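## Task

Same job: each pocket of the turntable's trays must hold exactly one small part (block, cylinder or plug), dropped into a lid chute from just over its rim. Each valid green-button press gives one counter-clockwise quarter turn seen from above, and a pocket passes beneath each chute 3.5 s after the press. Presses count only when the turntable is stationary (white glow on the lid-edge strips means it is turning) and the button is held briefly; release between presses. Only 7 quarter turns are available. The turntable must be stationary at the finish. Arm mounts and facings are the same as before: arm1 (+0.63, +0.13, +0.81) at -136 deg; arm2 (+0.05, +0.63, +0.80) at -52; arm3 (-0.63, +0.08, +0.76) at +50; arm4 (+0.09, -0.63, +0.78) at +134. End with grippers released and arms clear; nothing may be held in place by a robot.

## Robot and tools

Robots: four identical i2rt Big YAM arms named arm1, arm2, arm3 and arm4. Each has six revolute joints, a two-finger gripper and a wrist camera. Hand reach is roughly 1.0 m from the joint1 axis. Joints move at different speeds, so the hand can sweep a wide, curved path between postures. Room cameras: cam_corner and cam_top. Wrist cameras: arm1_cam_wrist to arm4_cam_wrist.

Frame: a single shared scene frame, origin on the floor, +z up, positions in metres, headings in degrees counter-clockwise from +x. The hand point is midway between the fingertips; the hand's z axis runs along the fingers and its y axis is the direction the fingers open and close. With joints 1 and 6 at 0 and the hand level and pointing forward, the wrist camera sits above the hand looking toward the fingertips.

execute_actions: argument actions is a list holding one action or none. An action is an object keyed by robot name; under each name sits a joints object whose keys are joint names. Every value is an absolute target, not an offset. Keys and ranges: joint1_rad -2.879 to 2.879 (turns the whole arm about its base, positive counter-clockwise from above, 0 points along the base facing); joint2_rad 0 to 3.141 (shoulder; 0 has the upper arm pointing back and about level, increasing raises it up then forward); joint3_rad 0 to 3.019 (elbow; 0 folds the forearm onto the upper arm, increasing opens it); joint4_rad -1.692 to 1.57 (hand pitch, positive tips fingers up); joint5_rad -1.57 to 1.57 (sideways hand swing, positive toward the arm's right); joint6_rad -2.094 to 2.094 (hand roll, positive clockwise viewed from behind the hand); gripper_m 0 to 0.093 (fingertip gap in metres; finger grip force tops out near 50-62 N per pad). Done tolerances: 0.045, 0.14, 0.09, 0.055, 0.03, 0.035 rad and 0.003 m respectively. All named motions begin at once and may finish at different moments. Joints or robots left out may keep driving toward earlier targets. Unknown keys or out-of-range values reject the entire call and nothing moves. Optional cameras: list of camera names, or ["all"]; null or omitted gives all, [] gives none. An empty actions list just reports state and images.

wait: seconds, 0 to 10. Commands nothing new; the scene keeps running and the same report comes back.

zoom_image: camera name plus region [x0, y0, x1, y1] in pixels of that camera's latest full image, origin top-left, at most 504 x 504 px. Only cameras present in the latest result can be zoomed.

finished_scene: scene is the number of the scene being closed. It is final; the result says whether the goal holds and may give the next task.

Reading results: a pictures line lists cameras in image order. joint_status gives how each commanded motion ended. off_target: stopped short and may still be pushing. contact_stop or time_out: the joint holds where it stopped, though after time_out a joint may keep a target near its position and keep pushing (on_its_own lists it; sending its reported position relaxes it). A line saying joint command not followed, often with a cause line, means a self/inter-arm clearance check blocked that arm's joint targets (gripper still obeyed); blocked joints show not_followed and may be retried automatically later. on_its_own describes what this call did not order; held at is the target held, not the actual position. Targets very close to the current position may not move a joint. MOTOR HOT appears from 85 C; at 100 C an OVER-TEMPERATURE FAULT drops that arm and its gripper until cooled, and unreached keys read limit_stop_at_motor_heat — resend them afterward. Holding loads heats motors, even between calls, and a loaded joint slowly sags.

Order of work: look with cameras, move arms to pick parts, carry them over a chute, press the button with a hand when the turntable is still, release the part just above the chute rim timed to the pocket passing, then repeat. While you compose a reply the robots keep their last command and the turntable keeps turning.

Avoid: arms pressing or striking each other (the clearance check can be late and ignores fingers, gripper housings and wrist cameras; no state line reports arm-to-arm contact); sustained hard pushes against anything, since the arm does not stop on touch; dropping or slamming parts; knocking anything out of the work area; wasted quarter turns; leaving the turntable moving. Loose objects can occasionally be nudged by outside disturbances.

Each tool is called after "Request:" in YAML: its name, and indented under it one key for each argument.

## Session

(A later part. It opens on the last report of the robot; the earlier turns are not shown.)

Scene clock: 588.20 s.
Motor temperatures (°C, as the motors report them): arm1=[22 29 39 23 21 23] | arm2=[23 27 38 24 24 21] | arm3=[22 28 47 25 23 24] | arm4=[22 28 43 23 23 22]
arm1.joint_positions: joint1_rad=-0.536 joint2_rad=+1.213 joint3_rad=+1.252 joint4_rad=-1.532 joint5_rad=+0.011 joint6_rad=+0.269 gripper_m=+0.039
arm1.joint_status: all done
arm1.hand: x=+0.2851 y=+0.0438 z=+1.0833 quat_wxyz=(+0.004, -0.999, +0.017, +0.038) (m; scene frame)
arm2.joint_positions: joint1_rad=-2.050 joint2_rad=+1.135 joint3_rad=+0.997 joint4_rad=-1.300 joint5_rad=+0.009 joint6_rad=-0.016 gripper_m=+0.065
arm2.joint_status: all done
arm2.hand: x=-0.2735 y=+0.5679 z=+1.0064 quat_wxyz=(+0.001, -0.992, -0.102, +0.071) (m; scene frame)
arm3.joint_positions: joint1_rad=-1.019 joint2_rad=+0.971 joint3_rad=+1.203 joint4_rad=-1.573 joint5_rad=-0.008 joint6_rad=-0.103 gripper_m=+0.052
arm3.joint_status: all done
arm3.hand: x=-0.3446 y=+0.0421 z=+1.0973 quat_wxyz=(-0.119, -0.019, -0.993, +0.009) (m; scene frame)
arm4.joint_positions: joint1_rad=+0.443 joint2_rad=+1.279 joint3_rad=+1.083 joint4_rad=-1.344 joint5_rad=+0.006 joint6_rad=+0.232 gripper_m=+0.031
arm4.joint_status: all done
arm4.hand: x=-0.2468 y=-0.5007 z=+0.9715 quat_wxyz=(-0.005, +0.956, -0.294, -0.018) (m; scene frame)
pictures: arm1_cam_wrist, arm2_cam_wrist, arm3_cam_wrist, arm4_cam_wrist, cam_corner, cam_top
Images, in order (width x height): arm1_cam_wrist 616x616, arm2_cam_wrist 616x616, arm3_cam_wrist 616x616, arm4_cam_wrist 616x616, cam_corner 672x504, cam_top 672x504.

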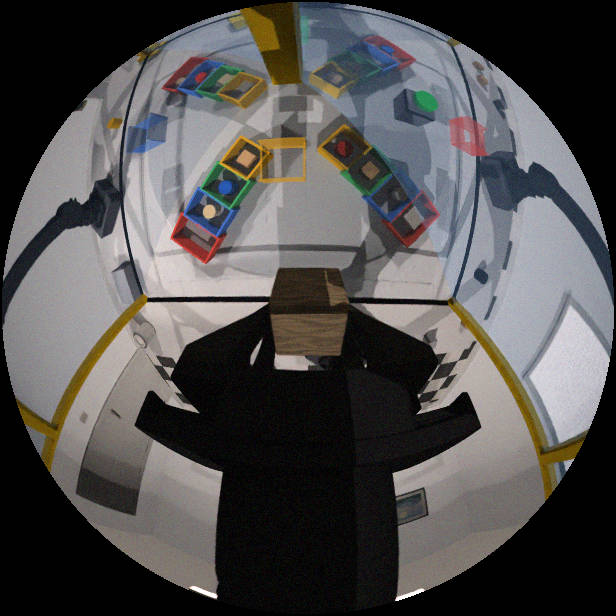

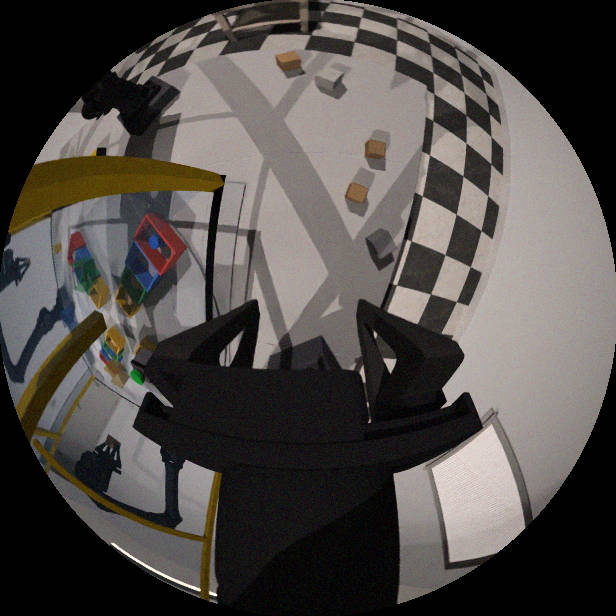

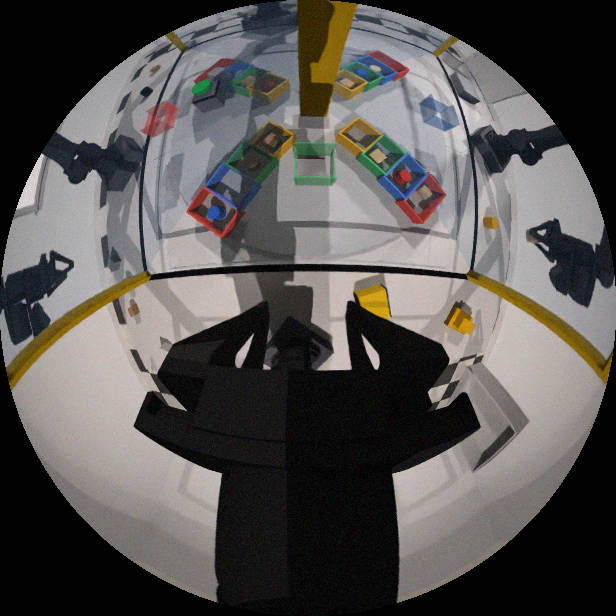

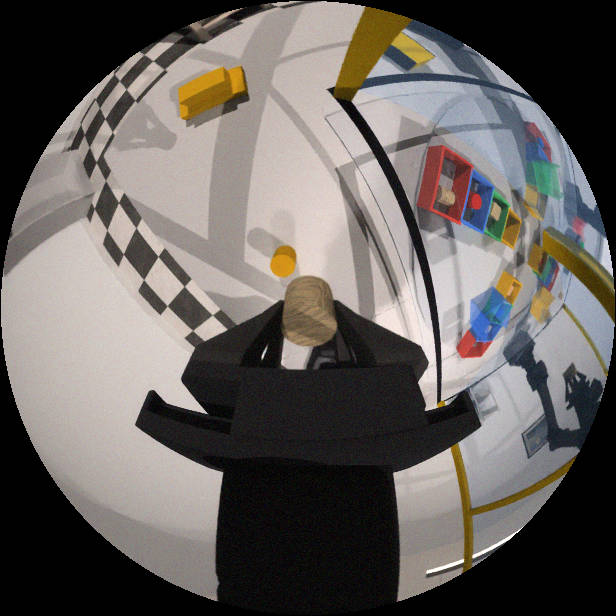

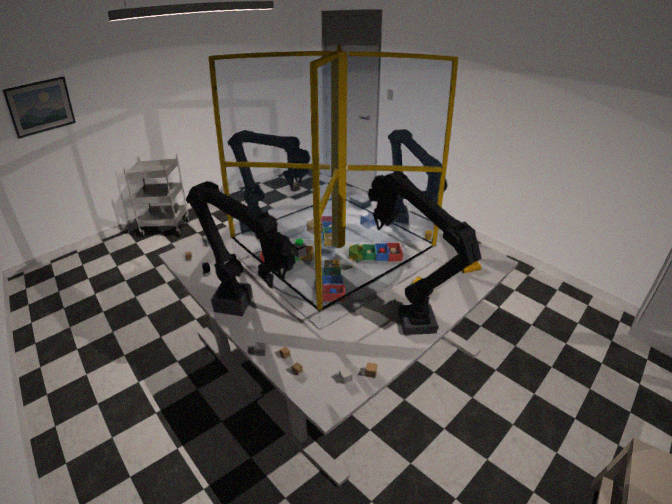

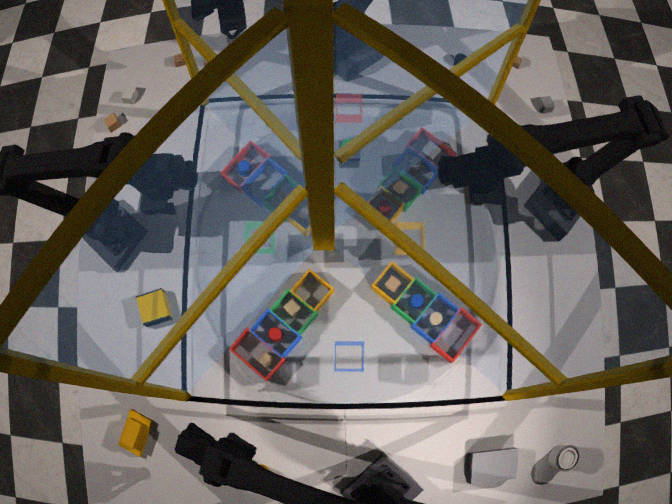

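Request:
execute_actions:
  actions:
    - {"arm1":{"joints":{"joint1_rad":-0.518,"joint2_rad":1.626,"joint3_rad":1.256,"joint4_rad":-1.118}},"arm2":{"joints":{"joint1_rad":-2.252,"joint2_rad":1.855,"joint3_rad":1.003,"joint4_rad":-0.710,"joint6_rad":0.112}},"arm4":{"joints":{"joint1_rad":-0.553}}}
  cameras: ["arm1_cam_wrist","arm2_cam_wrist","arm4_cam_wrist"]

Scene clock: 610.63 s.
Motor temperatures (°C, as the motors report them): arm1=[22 29 39 23 21 23] | arm2=[23 27 39 24 24 21] | arm3=[22 27 47 25 23 24] | arm4=[22 27 43 23 23 22]
arm1.joint_positions: joint1_rad=-0.533 joint2_rad=+1.625 joint3_rad=+1.252 joint4_rad=-1.128 joint5_rad=+0.011 joint6_rad=+0.269 gripper_m=+0.039
arm1.joint_status: all done
arm1.hand: x=+0.1599 y=+0.0148 z=+0.9242 quat_wxyz=(+0.005, -0.999, +0.015, +0.034) (m; scene frame)
arm2.joint_positions: joint1_rad=-2.257 joint2_rad=+1.852 joint3_rad=+0.997 joint4_rad=-0.725 joint5_rad=+0.009 joint6_rad=+0.096 gripper_m=+0.065
arm2.joint_status: all done
arm2.hand: x=-0.3874 y=+0.6401 z=+0.7427 quat_wxyz=(+0.006, -0.998, +0.057, +0.000) (m; scene frame)
arm3.joint_positions: joint1_rad=-1.019 joint2_rad=+0.971 joint3_rad=+1.203 joint4_rad=-1.573 joint5_rad=-0.008 joint6_rad=-0.103 gripper_m=+0.052
arm3.joint_status: not commanded
arm3.hand: x=-0.3446 y=+0.0421 z=+1.0973 quat_wxyz=(-0.119, -0.019, -0.993, +0.009) (m; scene frame)
arm4.joint_positions: joint1_rad=-0.555 joint2_rad=+1.281 joint3_rad=+1.083 joint4_rad=-1.344 joint5_rad=+0.006 joint6_rad=+0.233 gripper_m=+0.031
arm4.joint_status: all done
arm4.hand: x=+0.0162 y=-0.2778 z=+0.9706 quat_wxyz=(-0.010, +0.698, -0.716, -0.013) (m; scene frame)
pictures: arm1_cam_wrist, arm2_cam_wrist, arm4_cam_wrist
Images, in order (width x height): arm1_cam_wrist 616x616, arm2_cam_wrist 616x616, arm4_cam_wrist 616x616.

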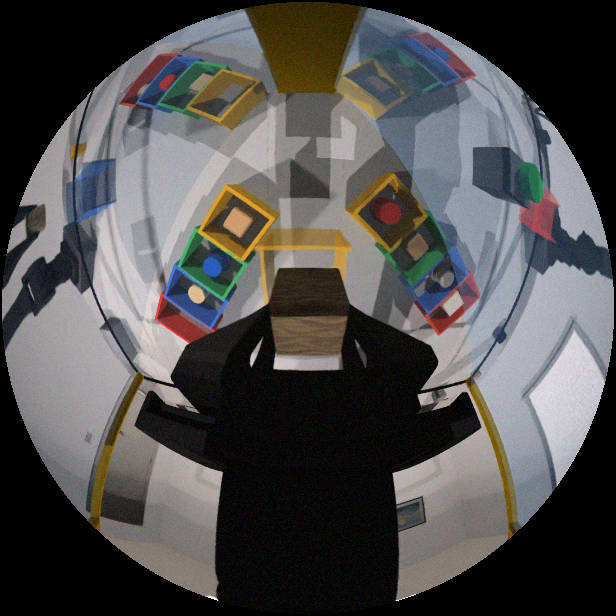

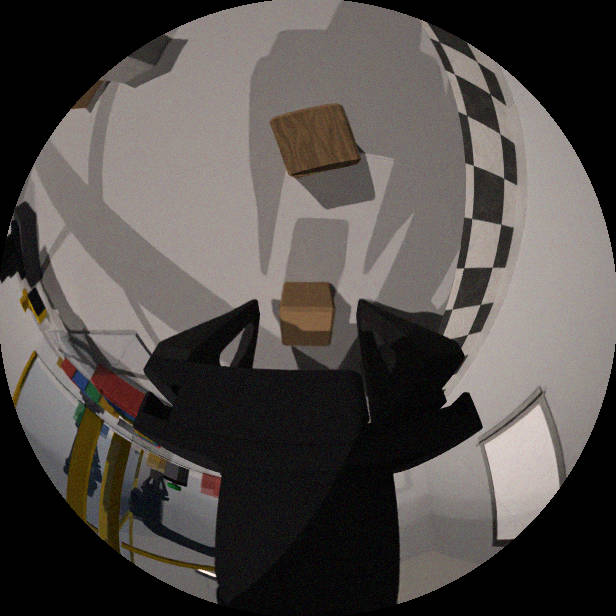

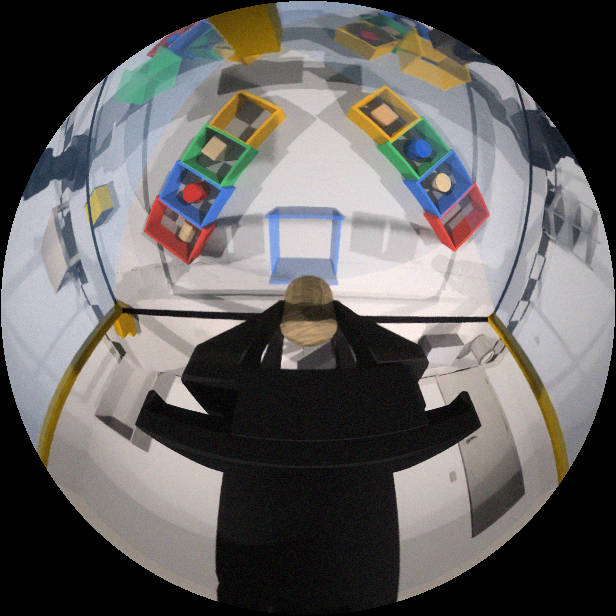

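Request:
zoom_image:
  camera: "arm2_cam_wrist"
  region: [240, 260, 380, 380]

Request:
zoom_image:
  camera: "arm1_cam_wrist"
  region: [240, 220, 380, 360]

Region (240, 260, 380, 380) of arm2_cam_wrist's 616x616 image, scaled by 3.600, with more detail than that image has; it fills the top 432 rows of this view, and the rest is white.

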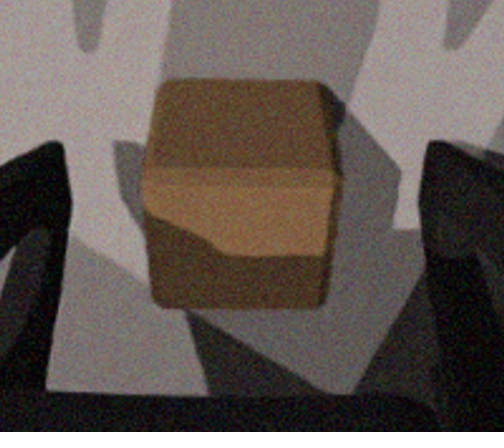

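Region (240, 220, 380, 360) of arm1_cam_wrist's 616x616 image, scaled by 3.600, with more detail than that image has.

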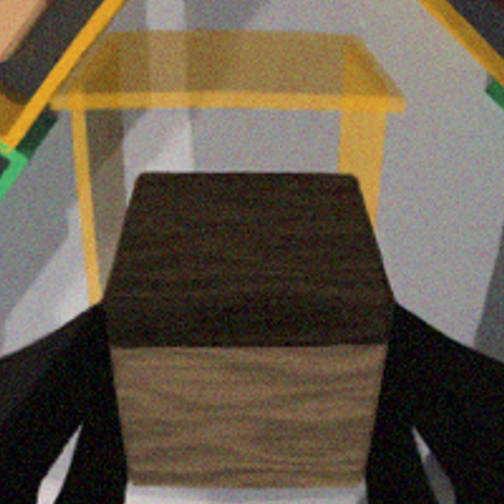

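Request:
execute_actions:
  actions:
    - {"arm2":{"joints":{"gripper_m":0.02}}}
  cameras: []

Request:
execute_actions:
  actions:
    - {"arm1":{"joints":{"joint1_rad":-0.508}},"arm2":{"joints":{"joint2_rad":1.135,"joint4_rad":-1.31,"joint6_rad":-0.065}},"arm4":{"joints":{"joint2_rad":1.387,"joint3_rad":1.10,"joint4_rad":-1.299}}}
  cameras: ["arm1_cam_wrist","arm2_cam_wrist","arm4_cam_wrist"]

Scene clock: 632.23 s.
Motor temperatures (°C, as the motors report them): arm1=[22 30 39 23 21 23] | arm2=[23 28 37 24 24 21] | arm3=[22 27 47 25 23 24] | arm4=[22 27 43 23 23 22]
arm1.joint_positions: joint1_rad=-0.533 joint2_rad=+1.625 joint3_rad=+1.252 joint4_rad=-1.128 joint5_rad=+0.011 joint6_rad=+0.269 gripper_m=+0.039
arm1.joint_status: not commanded
arm1.hand: x=+0.1599 y=+0.0148 z=+0.9242 quat_wxyz=(+0.005, -0.999, +0.015, +0.034) (m; scene frame)
arm2.joint_positions: joint1_rad=-2.257 joint2_rad=+1.852 joint3_rad=+0.997 joint4_rad=-0.725 joint5_rad=+0.009 joint6_rad=+0.097 gripper_m=+0.031
arm2.joint_status: gripper_m off_target (ended at +0.031, target +0.020)
arm2.hand: x=-0.3874 y=+0.6401 z=+0.7427 quat_wxyz=(+0.006, -0.998, +0.057, +0.000) (m; scene frame)
arm3.joint_positions: joint1_rad=-1.019 joint2_rad=+0.971 joint3_rad=+1.203 joint4_rad=-1.573 joint5_rad=-0.008 joint6_rad=-0.103 gripper_m=+0.052
arm3.joint_status: not commanded
arm3.hand: x=-0.3446 y=+0.0421 z=+1.0973 quat_wxyz=(-0.119, -0.019, -0.993, +0.009) (m; scene frame)
arm4.joint_positions: joint1_rad=-0.555 joint2_rad=+1.281 joint3_rad=+1.083 joint4_rad=-1.344 joint5_rad=+0.006 joint6_rad=+0.233 gripper_m=+0.031
arm4.joint_status: not commanded
arm4.hand: x=+0.0162 y=-0.2778 z=+0.9706 quat_wxyz=(-0.010, +0.698, -0.716, -0.013) (m; scene frame)
pictures: none
No camera images: the call's "cameras" was empty. Leave "cameras" out to get every camera's image.

Scene clock: 633.67 s.
Motor temperatures (°C, as the motors report them): arm1=[22 30 39 23 21 23] | arm2=[23 28 37 24 24 21] | arm3=[22 27 47 25 23 24] | arm4=[22 27 43 23 23 22]
arm1.joint_positions: joint1_rad=-0.520 joint2_rad=+1.625 joint3_rad=+1.252 joint4_rad=-1.128 joint5_rad=+0.011 joint6_rad=+0.269 gripper_m=+0.039
arm1.joint_status: all done
arm1.hand: x=+0.1613 y=+0.0089 z=+0.9241 quat_wxyz=(+0.005, -0.999, +0.009, +0.034) (m; scene frame)
arm2.joint_positions: joint1_rad=-2.257 joint2_rad=+1.140 joint3_rad=+0.996 joint4_rad=-1.297 joint5_rad=+0.009 joint6_rad=-0.049 gripper_m=+0.031
arm2.joint_status: all done
arm2.hand: x=-0.2799 y=+0.6371 z=+1.0051 quat_wxyz=(+0.009, -0.997, -0.016, +0.069) (m; scene frame)
arm3.joint_positions: joint1_rad=-1.019 joint2_rad=+0.971 joint3_rad=+1.203 joint4_rad=-1.573 joint5_rad=-0.008 joint6_rad=-0.103 gripper_m=+0.052
arm3.joint_status: not commanded
arm3.hand: x=-0.3446 y=+0.0421 z=+1.0973 quat_wxyz=(-0.119, -0.019, -0.993, +0.009) (m; scene frame)
arm4.joint_positions: joint1_rad=-0.555 joint2_rad=+1.393 joint3_rad=+1.083 joint4_rad=-1.307 joint5_rad=+0.006 joint6_rad=+0.233 gripper_m=+0.031
arm4.joint_status: all done
arm4.hand: x=+0.0132 y=-0.2641 z=+0.9318 quat_wxyz=(+0.010, +0.698, -0.716, +0.018) (m; scene frame)
pictures: arm1_cam_wrist, arm2_cam_wrist, arm4_cam_wrist
Images, in order (width x height): arm1_cam_wrist 616x616, arm2_cam_wrist 616x616, arm4_cam_wrist 616x616.

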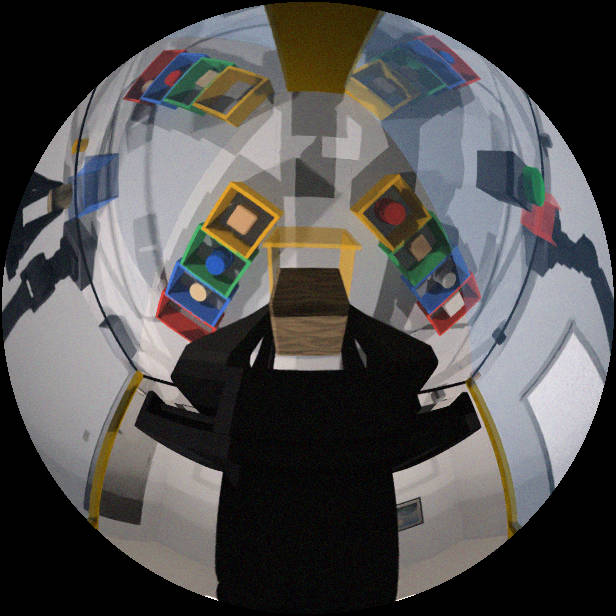

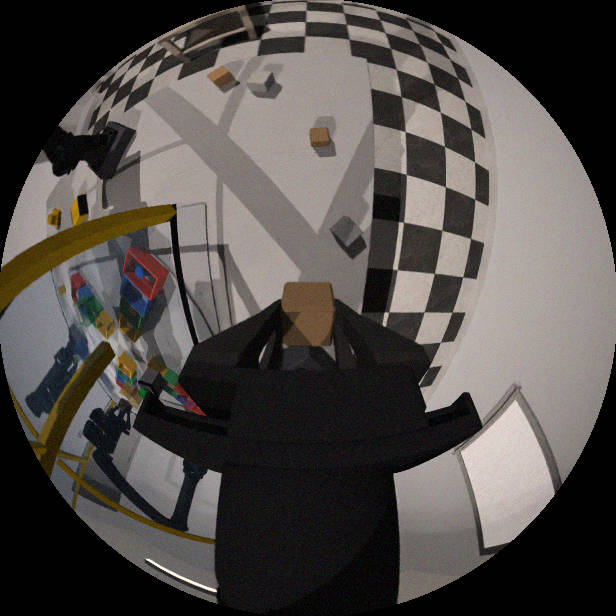

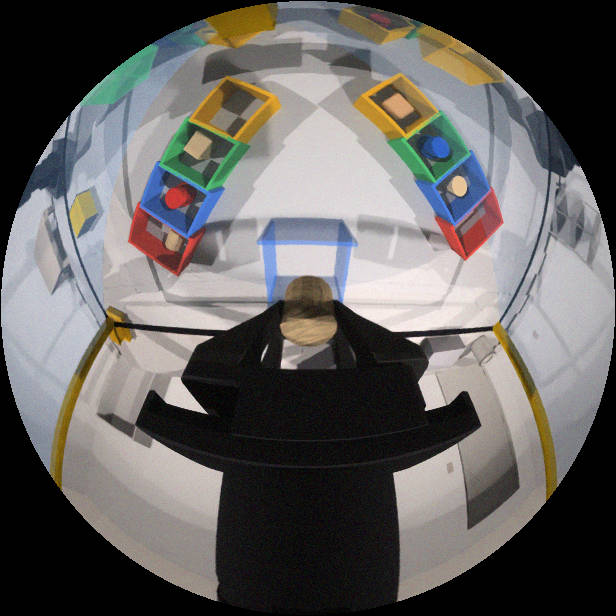

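Request:
execute_actions:
  actions:
    - {"arm1":{"joints":{"joint1_rad":-0.522,"joint6_rad":0.297}},"arm2":{"joints":{"joint1_rad":-0.727}}}
  cameras: []

Request:
execute_actions:
  actions:
    - {"arm2":{"joints":{"joint2_rad":1.286,"joint3_rad":1.003,"joint4_rad":-0.973}}}
  cameras: ["arm1_cam_wrist","arm2_cam_wrist","cam_top"]

Scene clock: 643.73 s.
Motor temperatures (°C, as the motors report them): arm1=[22 30 39 23 21 23] | arm2=[23 28 37 24 24 21] | arm3=[22 27 47 25 23 24] | arm4=[22 27 43 23 23 22]
arm1.joint_positions: joint1_rad=-0.520 joint2_rad=+1.625 joint3_rad=+1.252 joint4_rad=-1.128 joint5_rad=+0.011 joint6_rad=+0.286 gripper_m=+0.039
arm1.joint_status: all done
arm1.hand: x=+0.1613 y=+0.0089 z=+0.9241 quat_wxyz=(+0.004, -0.999, +0.018, +0.034) (m; scene frame)
arm2.joint_positions: joint1_rad=-0.727 joint2_rad=+1.140 joint3_rad=+0.996 joint4_rad=-1.297 joint5_rad=+0.009 joint6_rad=-0.051 gripper_m=+0.031
arm2.joint_status: all done
arm2.hand: x=+0.0337 y=+0.2946 z=+1.0009 quat_wxyz=(-0.036, -0.708, -0.703, +0.053) (m; scene frame)
arm3.joint_positions: joint1_rad=-1.019 joint2_rad=+0.971 joint3_rad=+1.203 joint4_rad=-1.573 joint5_rad=-0.008 joint6_rad=-0.103 gripper_m=+0.052
arm3.joint_status: not commanded
arm3.hand: x=-0.3446 y=+0.0421 z=+1.0973 quat_wxyz=(-0.119, -0.019, -0.993, +0.009) (m; scene frame)
arm4.joint_positions: joint1_rad=-0.555 joint2_rad=+1.393 joint3_rad=+1.083 joint4_rad=-1.307 joint5_rad=+0.006 joint6_rad=+0.233 gripper_m=+0.031
arm4.joint_status: not commanded
arm4.hand: x=+0.0132 y=-0.2641 z=+0.9318 quat_wxyz=(+0.010, +0.698, -0.716, +0.018) (m; scene frame)
pictures: none
No camera images: the call's "cameras" was empty. Leave "cameras" out to get every camera's image.

Scene clock: 644.80 s.
Motor temperatures (°C, as the motors report them): arm1=[22 30 39 23 21 23] | arm2=[23 28 37 24 24 21] | arm3=[22 27 47 25 23 24] | arm4=[22 27 43 23 23 22]
arm1.joint_positions: joint1_rad=-0.520 joint2_rad=+1.625 joint3_rad=+1.252 joint4_rad=-1.128 joint5_rad=+0.011 joint6_rad=+0.286 gripper_m=+0.039
arm1.joint_status: not commanded
arm1.hand: x=+0.1613 y=+0.0089 z=+0.9241 quat_wxyz=(+0.004, -0.999, +0.018, +0.034) (m; scene frame)
arm2.joint_positions: joint1_rad=-0.727 joint2_rad=+1.295 joint3_rad=+0.996 joint4_rad=-0.992 joint5_rad=+0.009 joint6_rad=-0.051 gripper_m=+0.031
arm2.joint_status: all done
arm2.hand: x=+0.0286 y=+0.2132 z=+0.9607 quat_wxyz=(-0.085, -0.703, -0.698, +0.108) (m; scene frame)
arm3.joint_positions: joint1_rad=-1.019 joint2_rad=+0.971 joint3_rad=+1.203 joint4_rad=-1.573 joint5_rad=-0.008 joint6_rad=-0.103 gripper_m=+0.052
arm3.joint_status: not commanded
arm3.hand: x=-0.3446 y=+0.0421 z=+1.0973 quat_wxyz=(-0.119, -0.019, -0.993, +0.009) (m; scene frame)
arm4.joint_positions: joint1_rad=-0.555 joint2_rad=+1.393 joint3_rad=+1.083 joint4_rad=-1.307 joint5_rad=+0.006 joint6_rad=+0.233 gripper_m=+0.031
arm4.joint_status: not commanded
arm4.hand: x=+0.0132 y=-0.2641 z=+0.9318 quat_wxyz=(+0.010, +0.698, -0.716, +0.018) (m; scene frame)
pictures: arm1_cam_wrist, arm2_cam_wrist, cam_top
Images, in order (width x height): arm1_cam_wrist 616x616, arm2_cam_wrist 616x616, cam_top 672x504.

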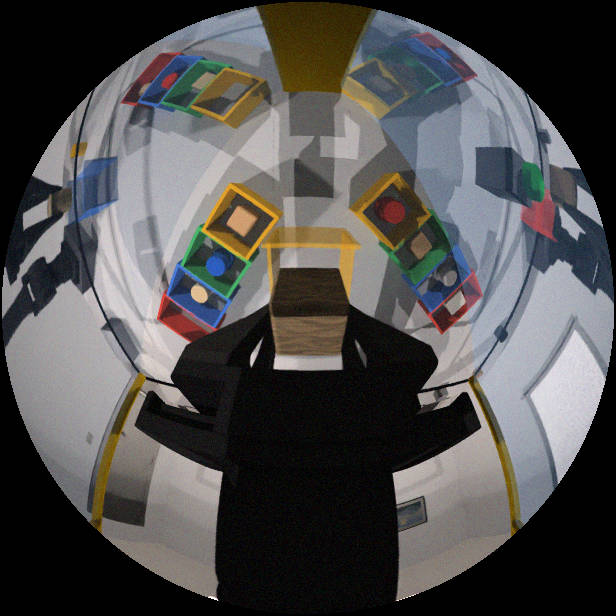

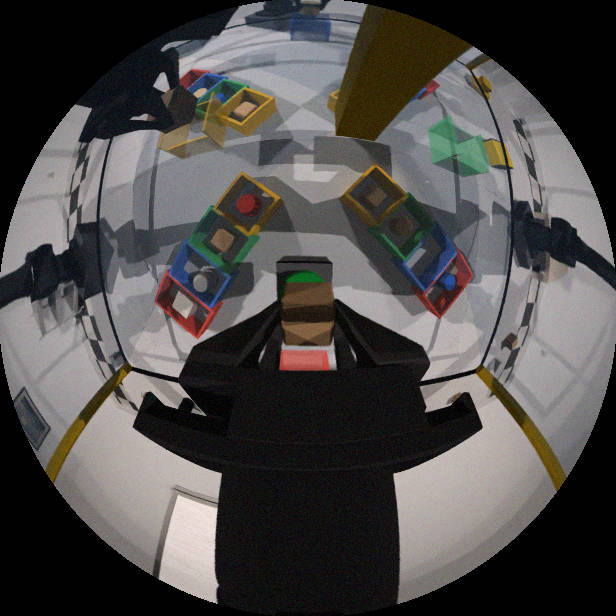

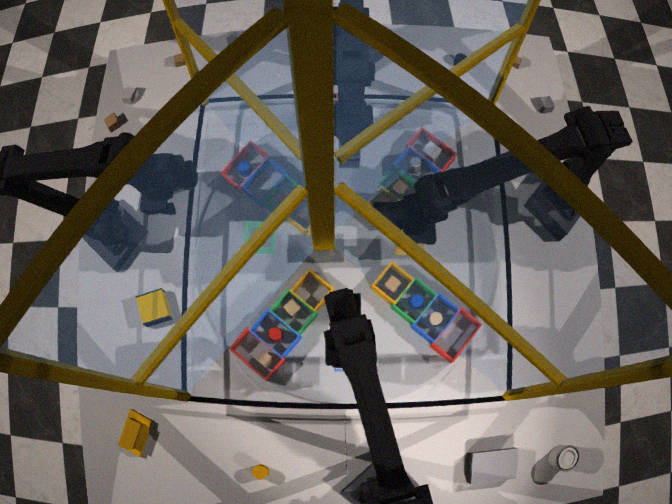

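Request:
execute_actions:
  actions:
    - {"arm2":{"joints":{"joint2_rad":1.441,"joint3_rad":0.986}}}
  cameras: ["arm2_cam_wrist"]

Request:
execute_actions:
  actions:
    - {"arm2":{"joints":{"joint2_rad":1.282,"joint3_rad":0.998}}}
  cameras: ["arm2_cam_wrist","cam_top"]

Scene clock: 648.63 s.
Motor temperatures (°C, as the motors report them): arm1=[22 30 39 23 21 23] | arm2=[23 28 37 24 24 21] | arm3=[22 27 47 25 23 24] | arm4=[22 27 43 23 23 22]
arm1.joint_positions: joint1_rad=-0.520 joint2_rad=+1.625 joint3_rad=+1.252 joint4_rad=-1.128 joint5_rad=+0.011 joint6_rad=+0.286 gripper_m=+0.039
arm1.joint_status: not commanded
arm1.hand: x=+0.1613 y=+0.0089 z=+0.9241 quat_wxyz=(+0.004, -0.999, +0.018, +0.034) (m; scene frame)
arm2.joint_positions: joint1_rad=-0.727 joint2_rad=+1.369 joint3_rad=+1.006 joint4_rad=-0.986 joint5_rad=+0.008 joint6_rad=-0.051 gripper_m=+0.031
arm2.joint_status: all done
arm2.hand: x=+0.0281 y=+0.2067 z=+0.9357 quat_wxyz=(-0.066, -0.705, -0.700, +0.087) (m; scene frame)
arm3.joint_positions: joint1_rad=-1.019 joint2_rad=+0.971 joint3_rad=+1.203 joint4_rad=-1.573 joint5_rad=-0.008 joint6_rad=-0.103 gripper_m=+0.052
arm3.joint_status: not commanded
arm3.hand: x=-0.3446 y=+0.0421 z=+1.0973 quat_wxyz=(-0.119, -0.019, -0.993, +0.009) (m; scene frame)
arm4.joint_positions: joint1_rad=-0.555 joint2_rad=+1.393 joint3_rad=+1.083 joint4_rad=-1.307 joint5_rad=+0.006 joint6_rad=+0.233 gripper_m=+0.031
arm4.joint_status: not commanded
arm4.hand: x=+0.0132 y=-0.2641 z=+0.9318 quat_wxyz=(+0.010, +0.698, -0.716, +0.018) (m; scene frame)
pictures: arm2_cam_wrist
Images, in order (width x height): arm2_cam_wrist 616x616.

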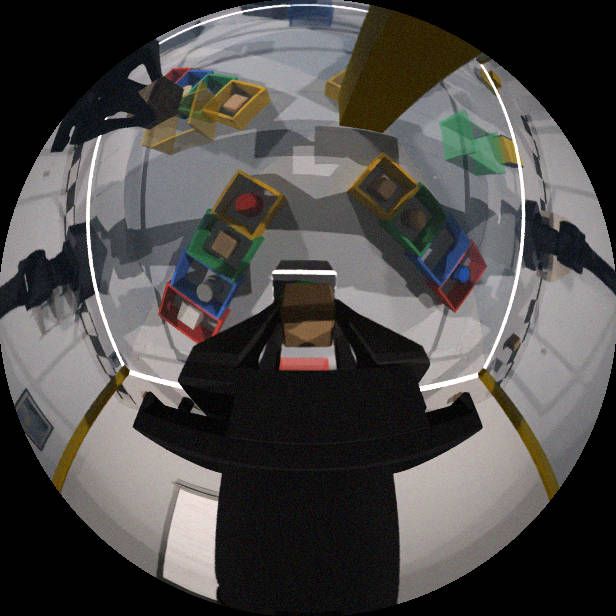

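Scene clock: 649.50 s.
Motor temperatures (°C, as the motors report them): arm1=[22 30 39 23 21 23] | arm2=[23 28 37 24 24 21] | arm3=[22 27 47 25 23 24] | arm4=[22 27 43 23 23 22]
arm1.joint_positions: joint1_rad=-0.520 joint2_rad=+1.625 joint3_rad=+1.252 joint4_rad=-1.128 joint5_rad=+0.011 joint6_rad=+0.286 gripper_m=+0.039
arm1.joint_status: not commanded
arm1.hand: x=+0.1613 y=+0.0089 z=+0.9241 quat_wxyz=(+0.004, -0.999, +0.018, +0.034) (m; scene frame)
arm2.joint_positions: joint1_rad=-0.727 joint2_rad=+1.297 joint3_rad=+0.996 joint4_rad=-0.986 joint5_rad=+0.008 joint6_rad=-0.051 gripper_m=+0.031
arm2.joint_status: all done
arm2.hand: x=+0.0286 y=+0.2116 z=+0.9603 quat_wxyz=(-0.087, -0.703, -0.698, +0.110) (m; scene frame)
arm3.joint_positions: joint1_rad=-1.019 joint2_rad=+0.971 joint3_rad=+1.203 joint4_rad=-1.573 joint5_rad=-0.008 joint6_rad=-0.103 gripper_m=+0.052
arm3.joint_status: not commanded
arm3.hand: x=-0.3446 y=+0.0421 z=+1.0973 quat_wxyz=(-0.119, -0.019, -0.993, +0.009) (m; scene frame)
arm4.joint_positions: joint1_rad=-0.555 joint2_rad=+1.393 joint3_rad=+1.083 joint4_rad=-1.307 joint5_rad=+0.006 joint6_rad=+0.233 gripper_m=+0.031
arm4.joint_status: not commanded
arm4.hand: x=+0.0132 y=-0.2641 z=+0.9318 quat_wxyz=(+0.010, +0.698, -0.716, +0.018) (m; scene frame)
pictures: arm2_cam_wrist, cam_top
Images, in order (width x height): arm2_cam_wrist 616x616, cam_top 672x504.

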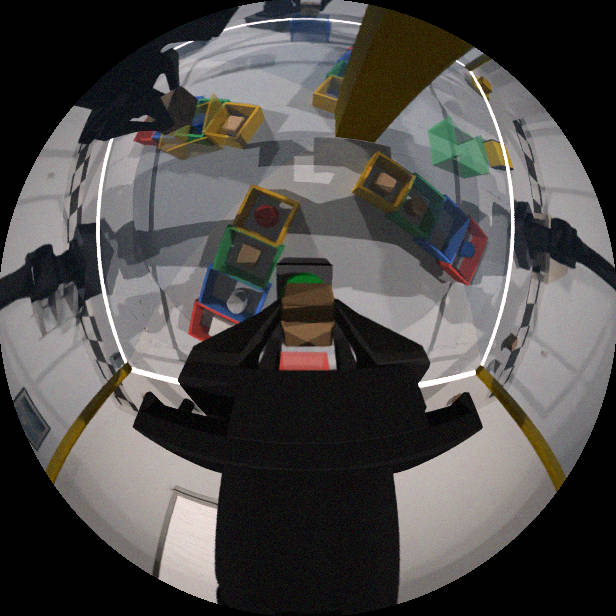

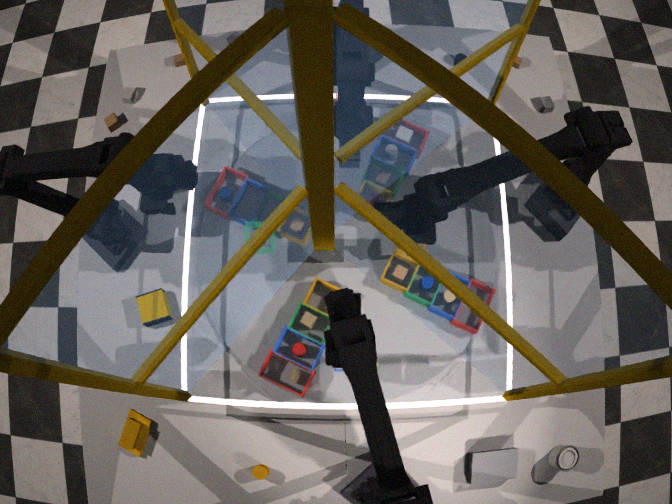

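Request:
zoom_image:
  camera: "arm2_cam_wrist"
  region: [240, 250, 380, 380]

Request:
execute_actions:
  actions: []
  cameras: ["arm1_cam_wrist","arm2_cam_wrist","arm4_cam_wrist","cam_top"]

Region (240, 250, 380, 380) of arm2_cam_wrist's 616x616 image, scaled by 3.600, with more detail than that image has; it fills the top 468 rows of this view, and the rest is white.

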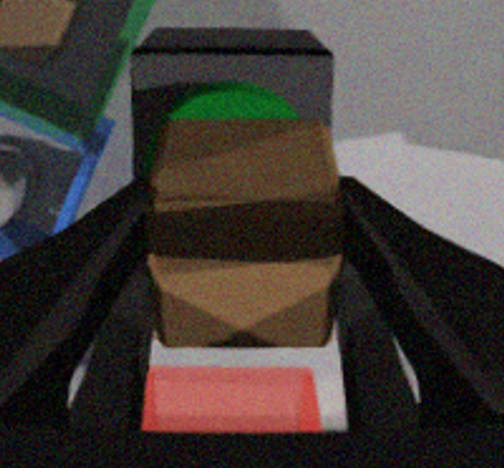

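Scene clock: 658.07 s.
Motor temperatures (°C, as the motors report them): arm1=[22 30 39 23 21 23] | arm2=[23 28 37 24 24 21] | arm3=[22 27 47 25 23 24] | arm4=[22 27 43 23 23 22]
arm1.joint_positions: joint1_rad=-0.520 joint2_rad=+1.625 joint3_rad=+1.252 joint4_rad=-1.128 joint5_rad=+0.011 joint6_rad=+0.286 gripper_m=+0.039
arm1.joint_status: not commanded
arm1.hand: x=+0.1613 y=+0.0089 z=+0.9241 quat_wxyz=(+0.004, -0.999, +0.018, +0.034) (m; scene frame)
arm2.joint_positions: joint1_rad=-0.727 joint2_rad=+1.297 joint3_rad=+0.996 joint4_rad=-0.986 joint5_rad=+0.008 joint6_rad=-0.051 gripper_m=+0.031
arm2.joint_status: all done
arm2.hand: x=+0.0286 y=+0.2116 z=+0.9603 quat_wxyz=(-0.087, -0.703, -0.698, +0.110) (m; scene frame)
arm3.joint_positions: joint1_rad=-1.019 joint2_rad=+0.971 joint3_rad=+1.203 joint4_rad=-1.573 joint5_rad=-0.008 joint6_rad=-0.103 gripper_m=+0.052
arm3.joint_status: not commanded
arm3.hand: x=-0.3446 y=+0.0421 z=+1.0973 quat_wxyz=(-0.119, -0.019, -0.993, +0.009) (m; scene frame)
arm4.joint_positions: joint1_rad=-0.555 joint2_rad=+1.393 joint3_rad=+1.083 joint4_rad=-1.307 joint5_rad=+0.006 joint6_rad=+0.233 gripper_m=+0.031
arm4.joint_status: not commanded
arm4.hand: x=+0.0132 y=-0.2641 z=+0.9318 quat_wxyz=(+0.010, +0.698, -0.716, +0.018) (m; scene frame)
pictures: arm1_cam_wrist, arm2_cam_wrist, arm4_cam_wrist, cam_top
Images, in order (width x height): arm1_cam_wrist 616x616, arm2_cam_wrist 616x616, arm4_cam_wrist 616x616, cam_top 672x504.

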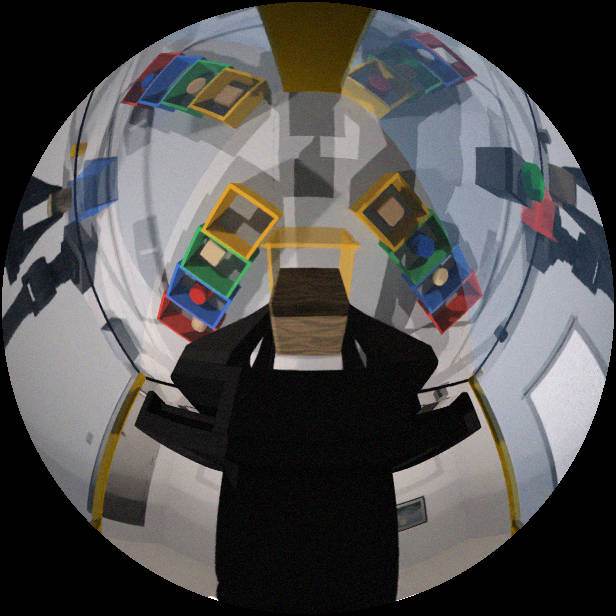

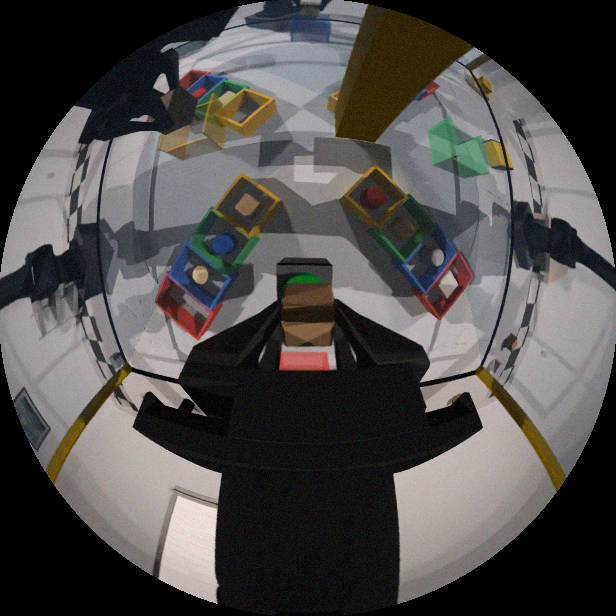

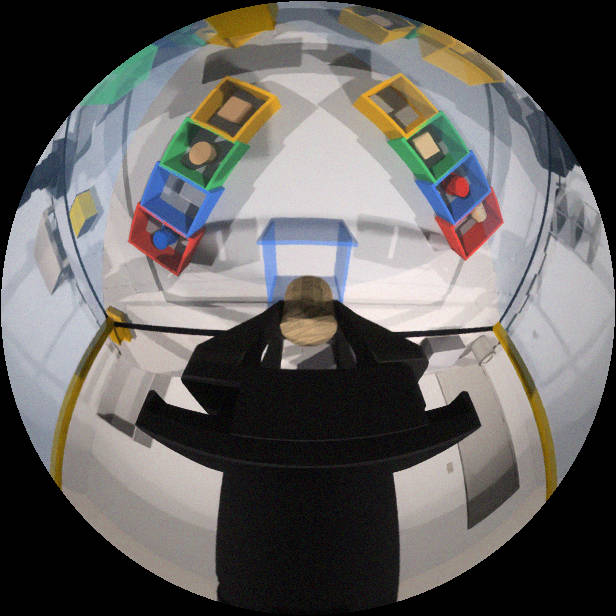

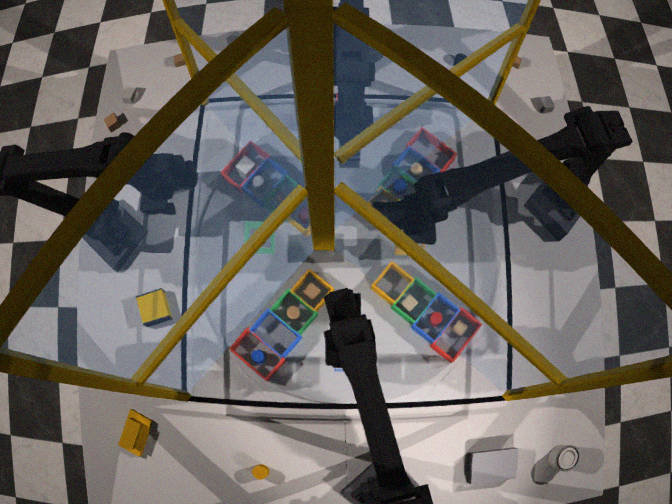

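Request:
execute_actions:
  actions: []

Scene clock: 664.57 s.
Motor temperatures (°C, as the motors report them): arm1=[22 31 39 23 21 23] | arm2=[23 28 37 24 24 21] | arm3=[22 27 47 25 23 24] | arm4=[22 27 43 23 23 22]
arm1.joint_positions: joint1_rad=-0.520 joint2_rad=+1.625 joint3_rad=+1.252 joint4_rad=-1.128 joint5_rad=+0.011 joint6_rad=+0.286 gripper_m=+0.039
arm1.joint_status: not commanded
arm1.hand: x=+0.1613 y=+0.0089 z=+0.9241 quat_wxyz=(+0.004, -0.999, +0.018, +0.034) (m; scene frame)
arm2.joint_positions: joint1_rad=-0.727 joint2_rad=+1.297 joint3_rad=+0.996 joint4_rad=-0.986 joint5_rad=+0.008 joint6_rad=-0.051 gripper_m=+0.031
arm2.joint_status: all done
arm2.hand: x=+0.0286 y=+0.2116 z=+0.9603 quat_wxyz=(-0.087, -0.703, -0.698, +0.110) (m; scene frame)
arm3.joint_positions: joint1_rad=-1.019 joint2_rad=+0.971 joint3_rad=+1.203 joint4_rad=-1.573 joint5_rad=-0.008 joint6_rad=-0.103 gripper_m=+0.052
arm3.joint_status: not commanded
arm3.hand: x=-0.3446 y=+0.0421 z=+1.0973 quat_wxyz=(-0.119, -0.019, -0.993, +0.009) (m; scene frame)
arm4.joint_positions: joint1_rad=-0.555 joint2_rad=+1.393 joint3_rad=+1.083 joint4_rad=-1.307 joint5_rad=+0.006 joint6_rad=+0.233 gripper_m=+0.031
arm4.joint_status: not commanded
arm4.hand: x=+0.0132 y=-0.2641 z=+0.9318 quat_wxyz=(+0.010, +0.698, -0.716, +0.018) (m; scene frame)
pictures: arm1_cam_wrist, arm2_cam_wrist, arm3_cam_wrist, arm4_cam_wrist, cam_corner, cam_top
Images, in order (width x height): arm1_cam_wrist 616x616, arm2_cam_wrist 616x616, arm3_cam_wrist 616x616, arm4_cam_wrist 616x616, cam_corner 672x504, cam_top 672x504.

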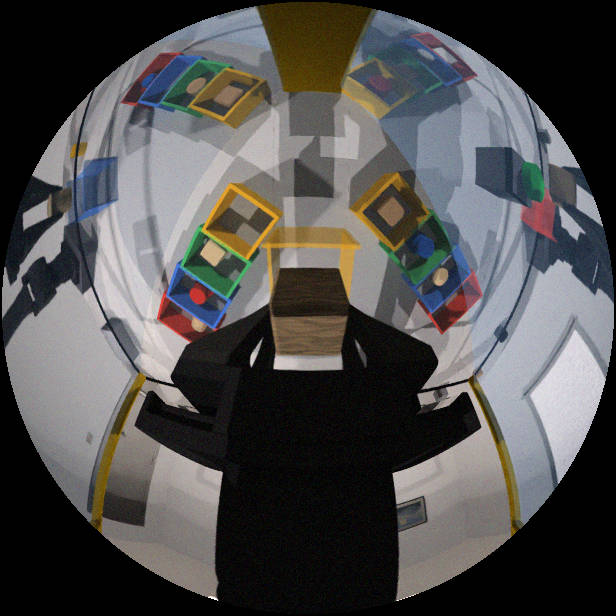

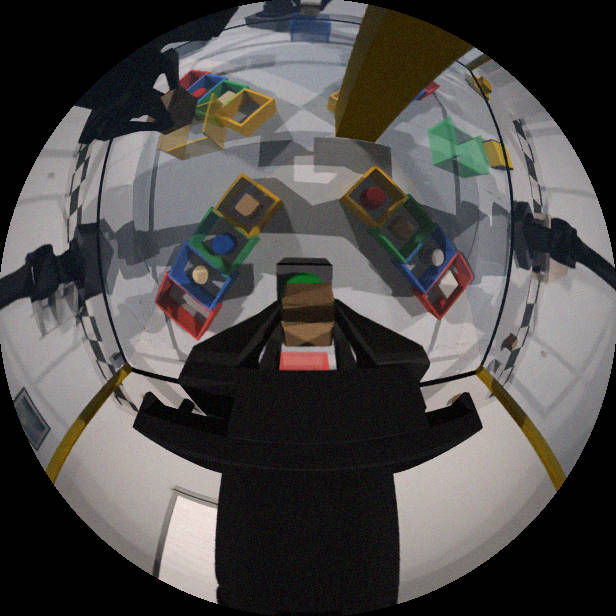

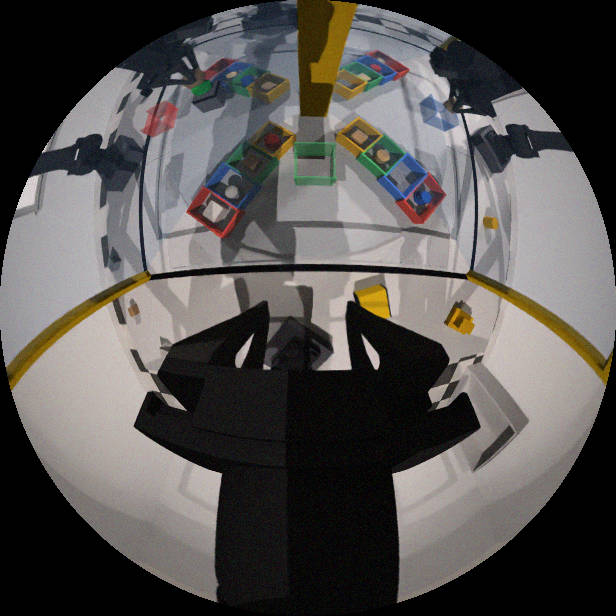

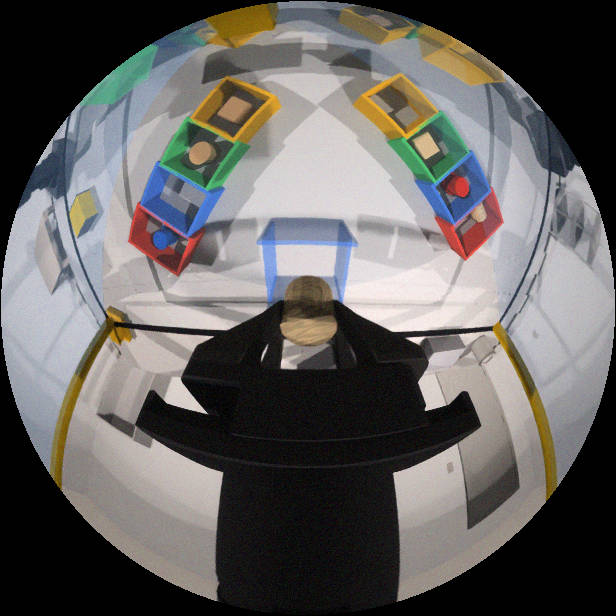

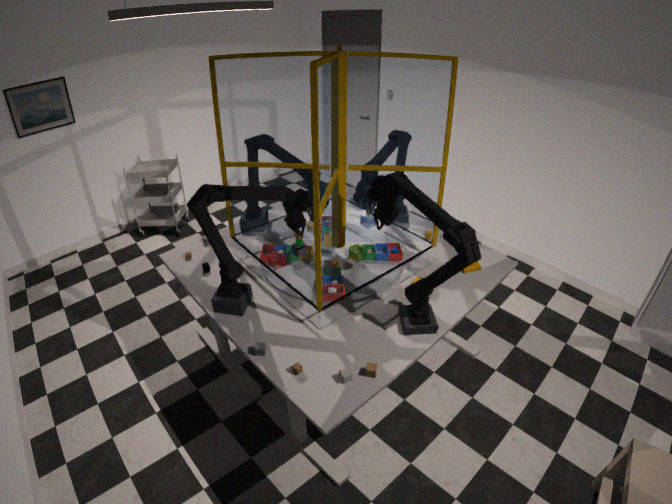

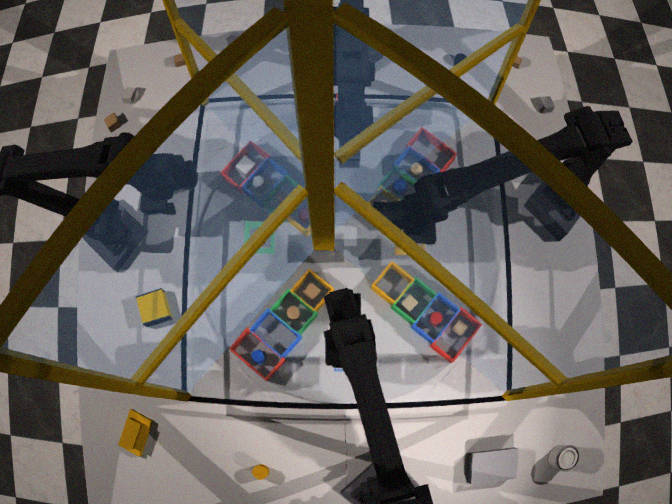

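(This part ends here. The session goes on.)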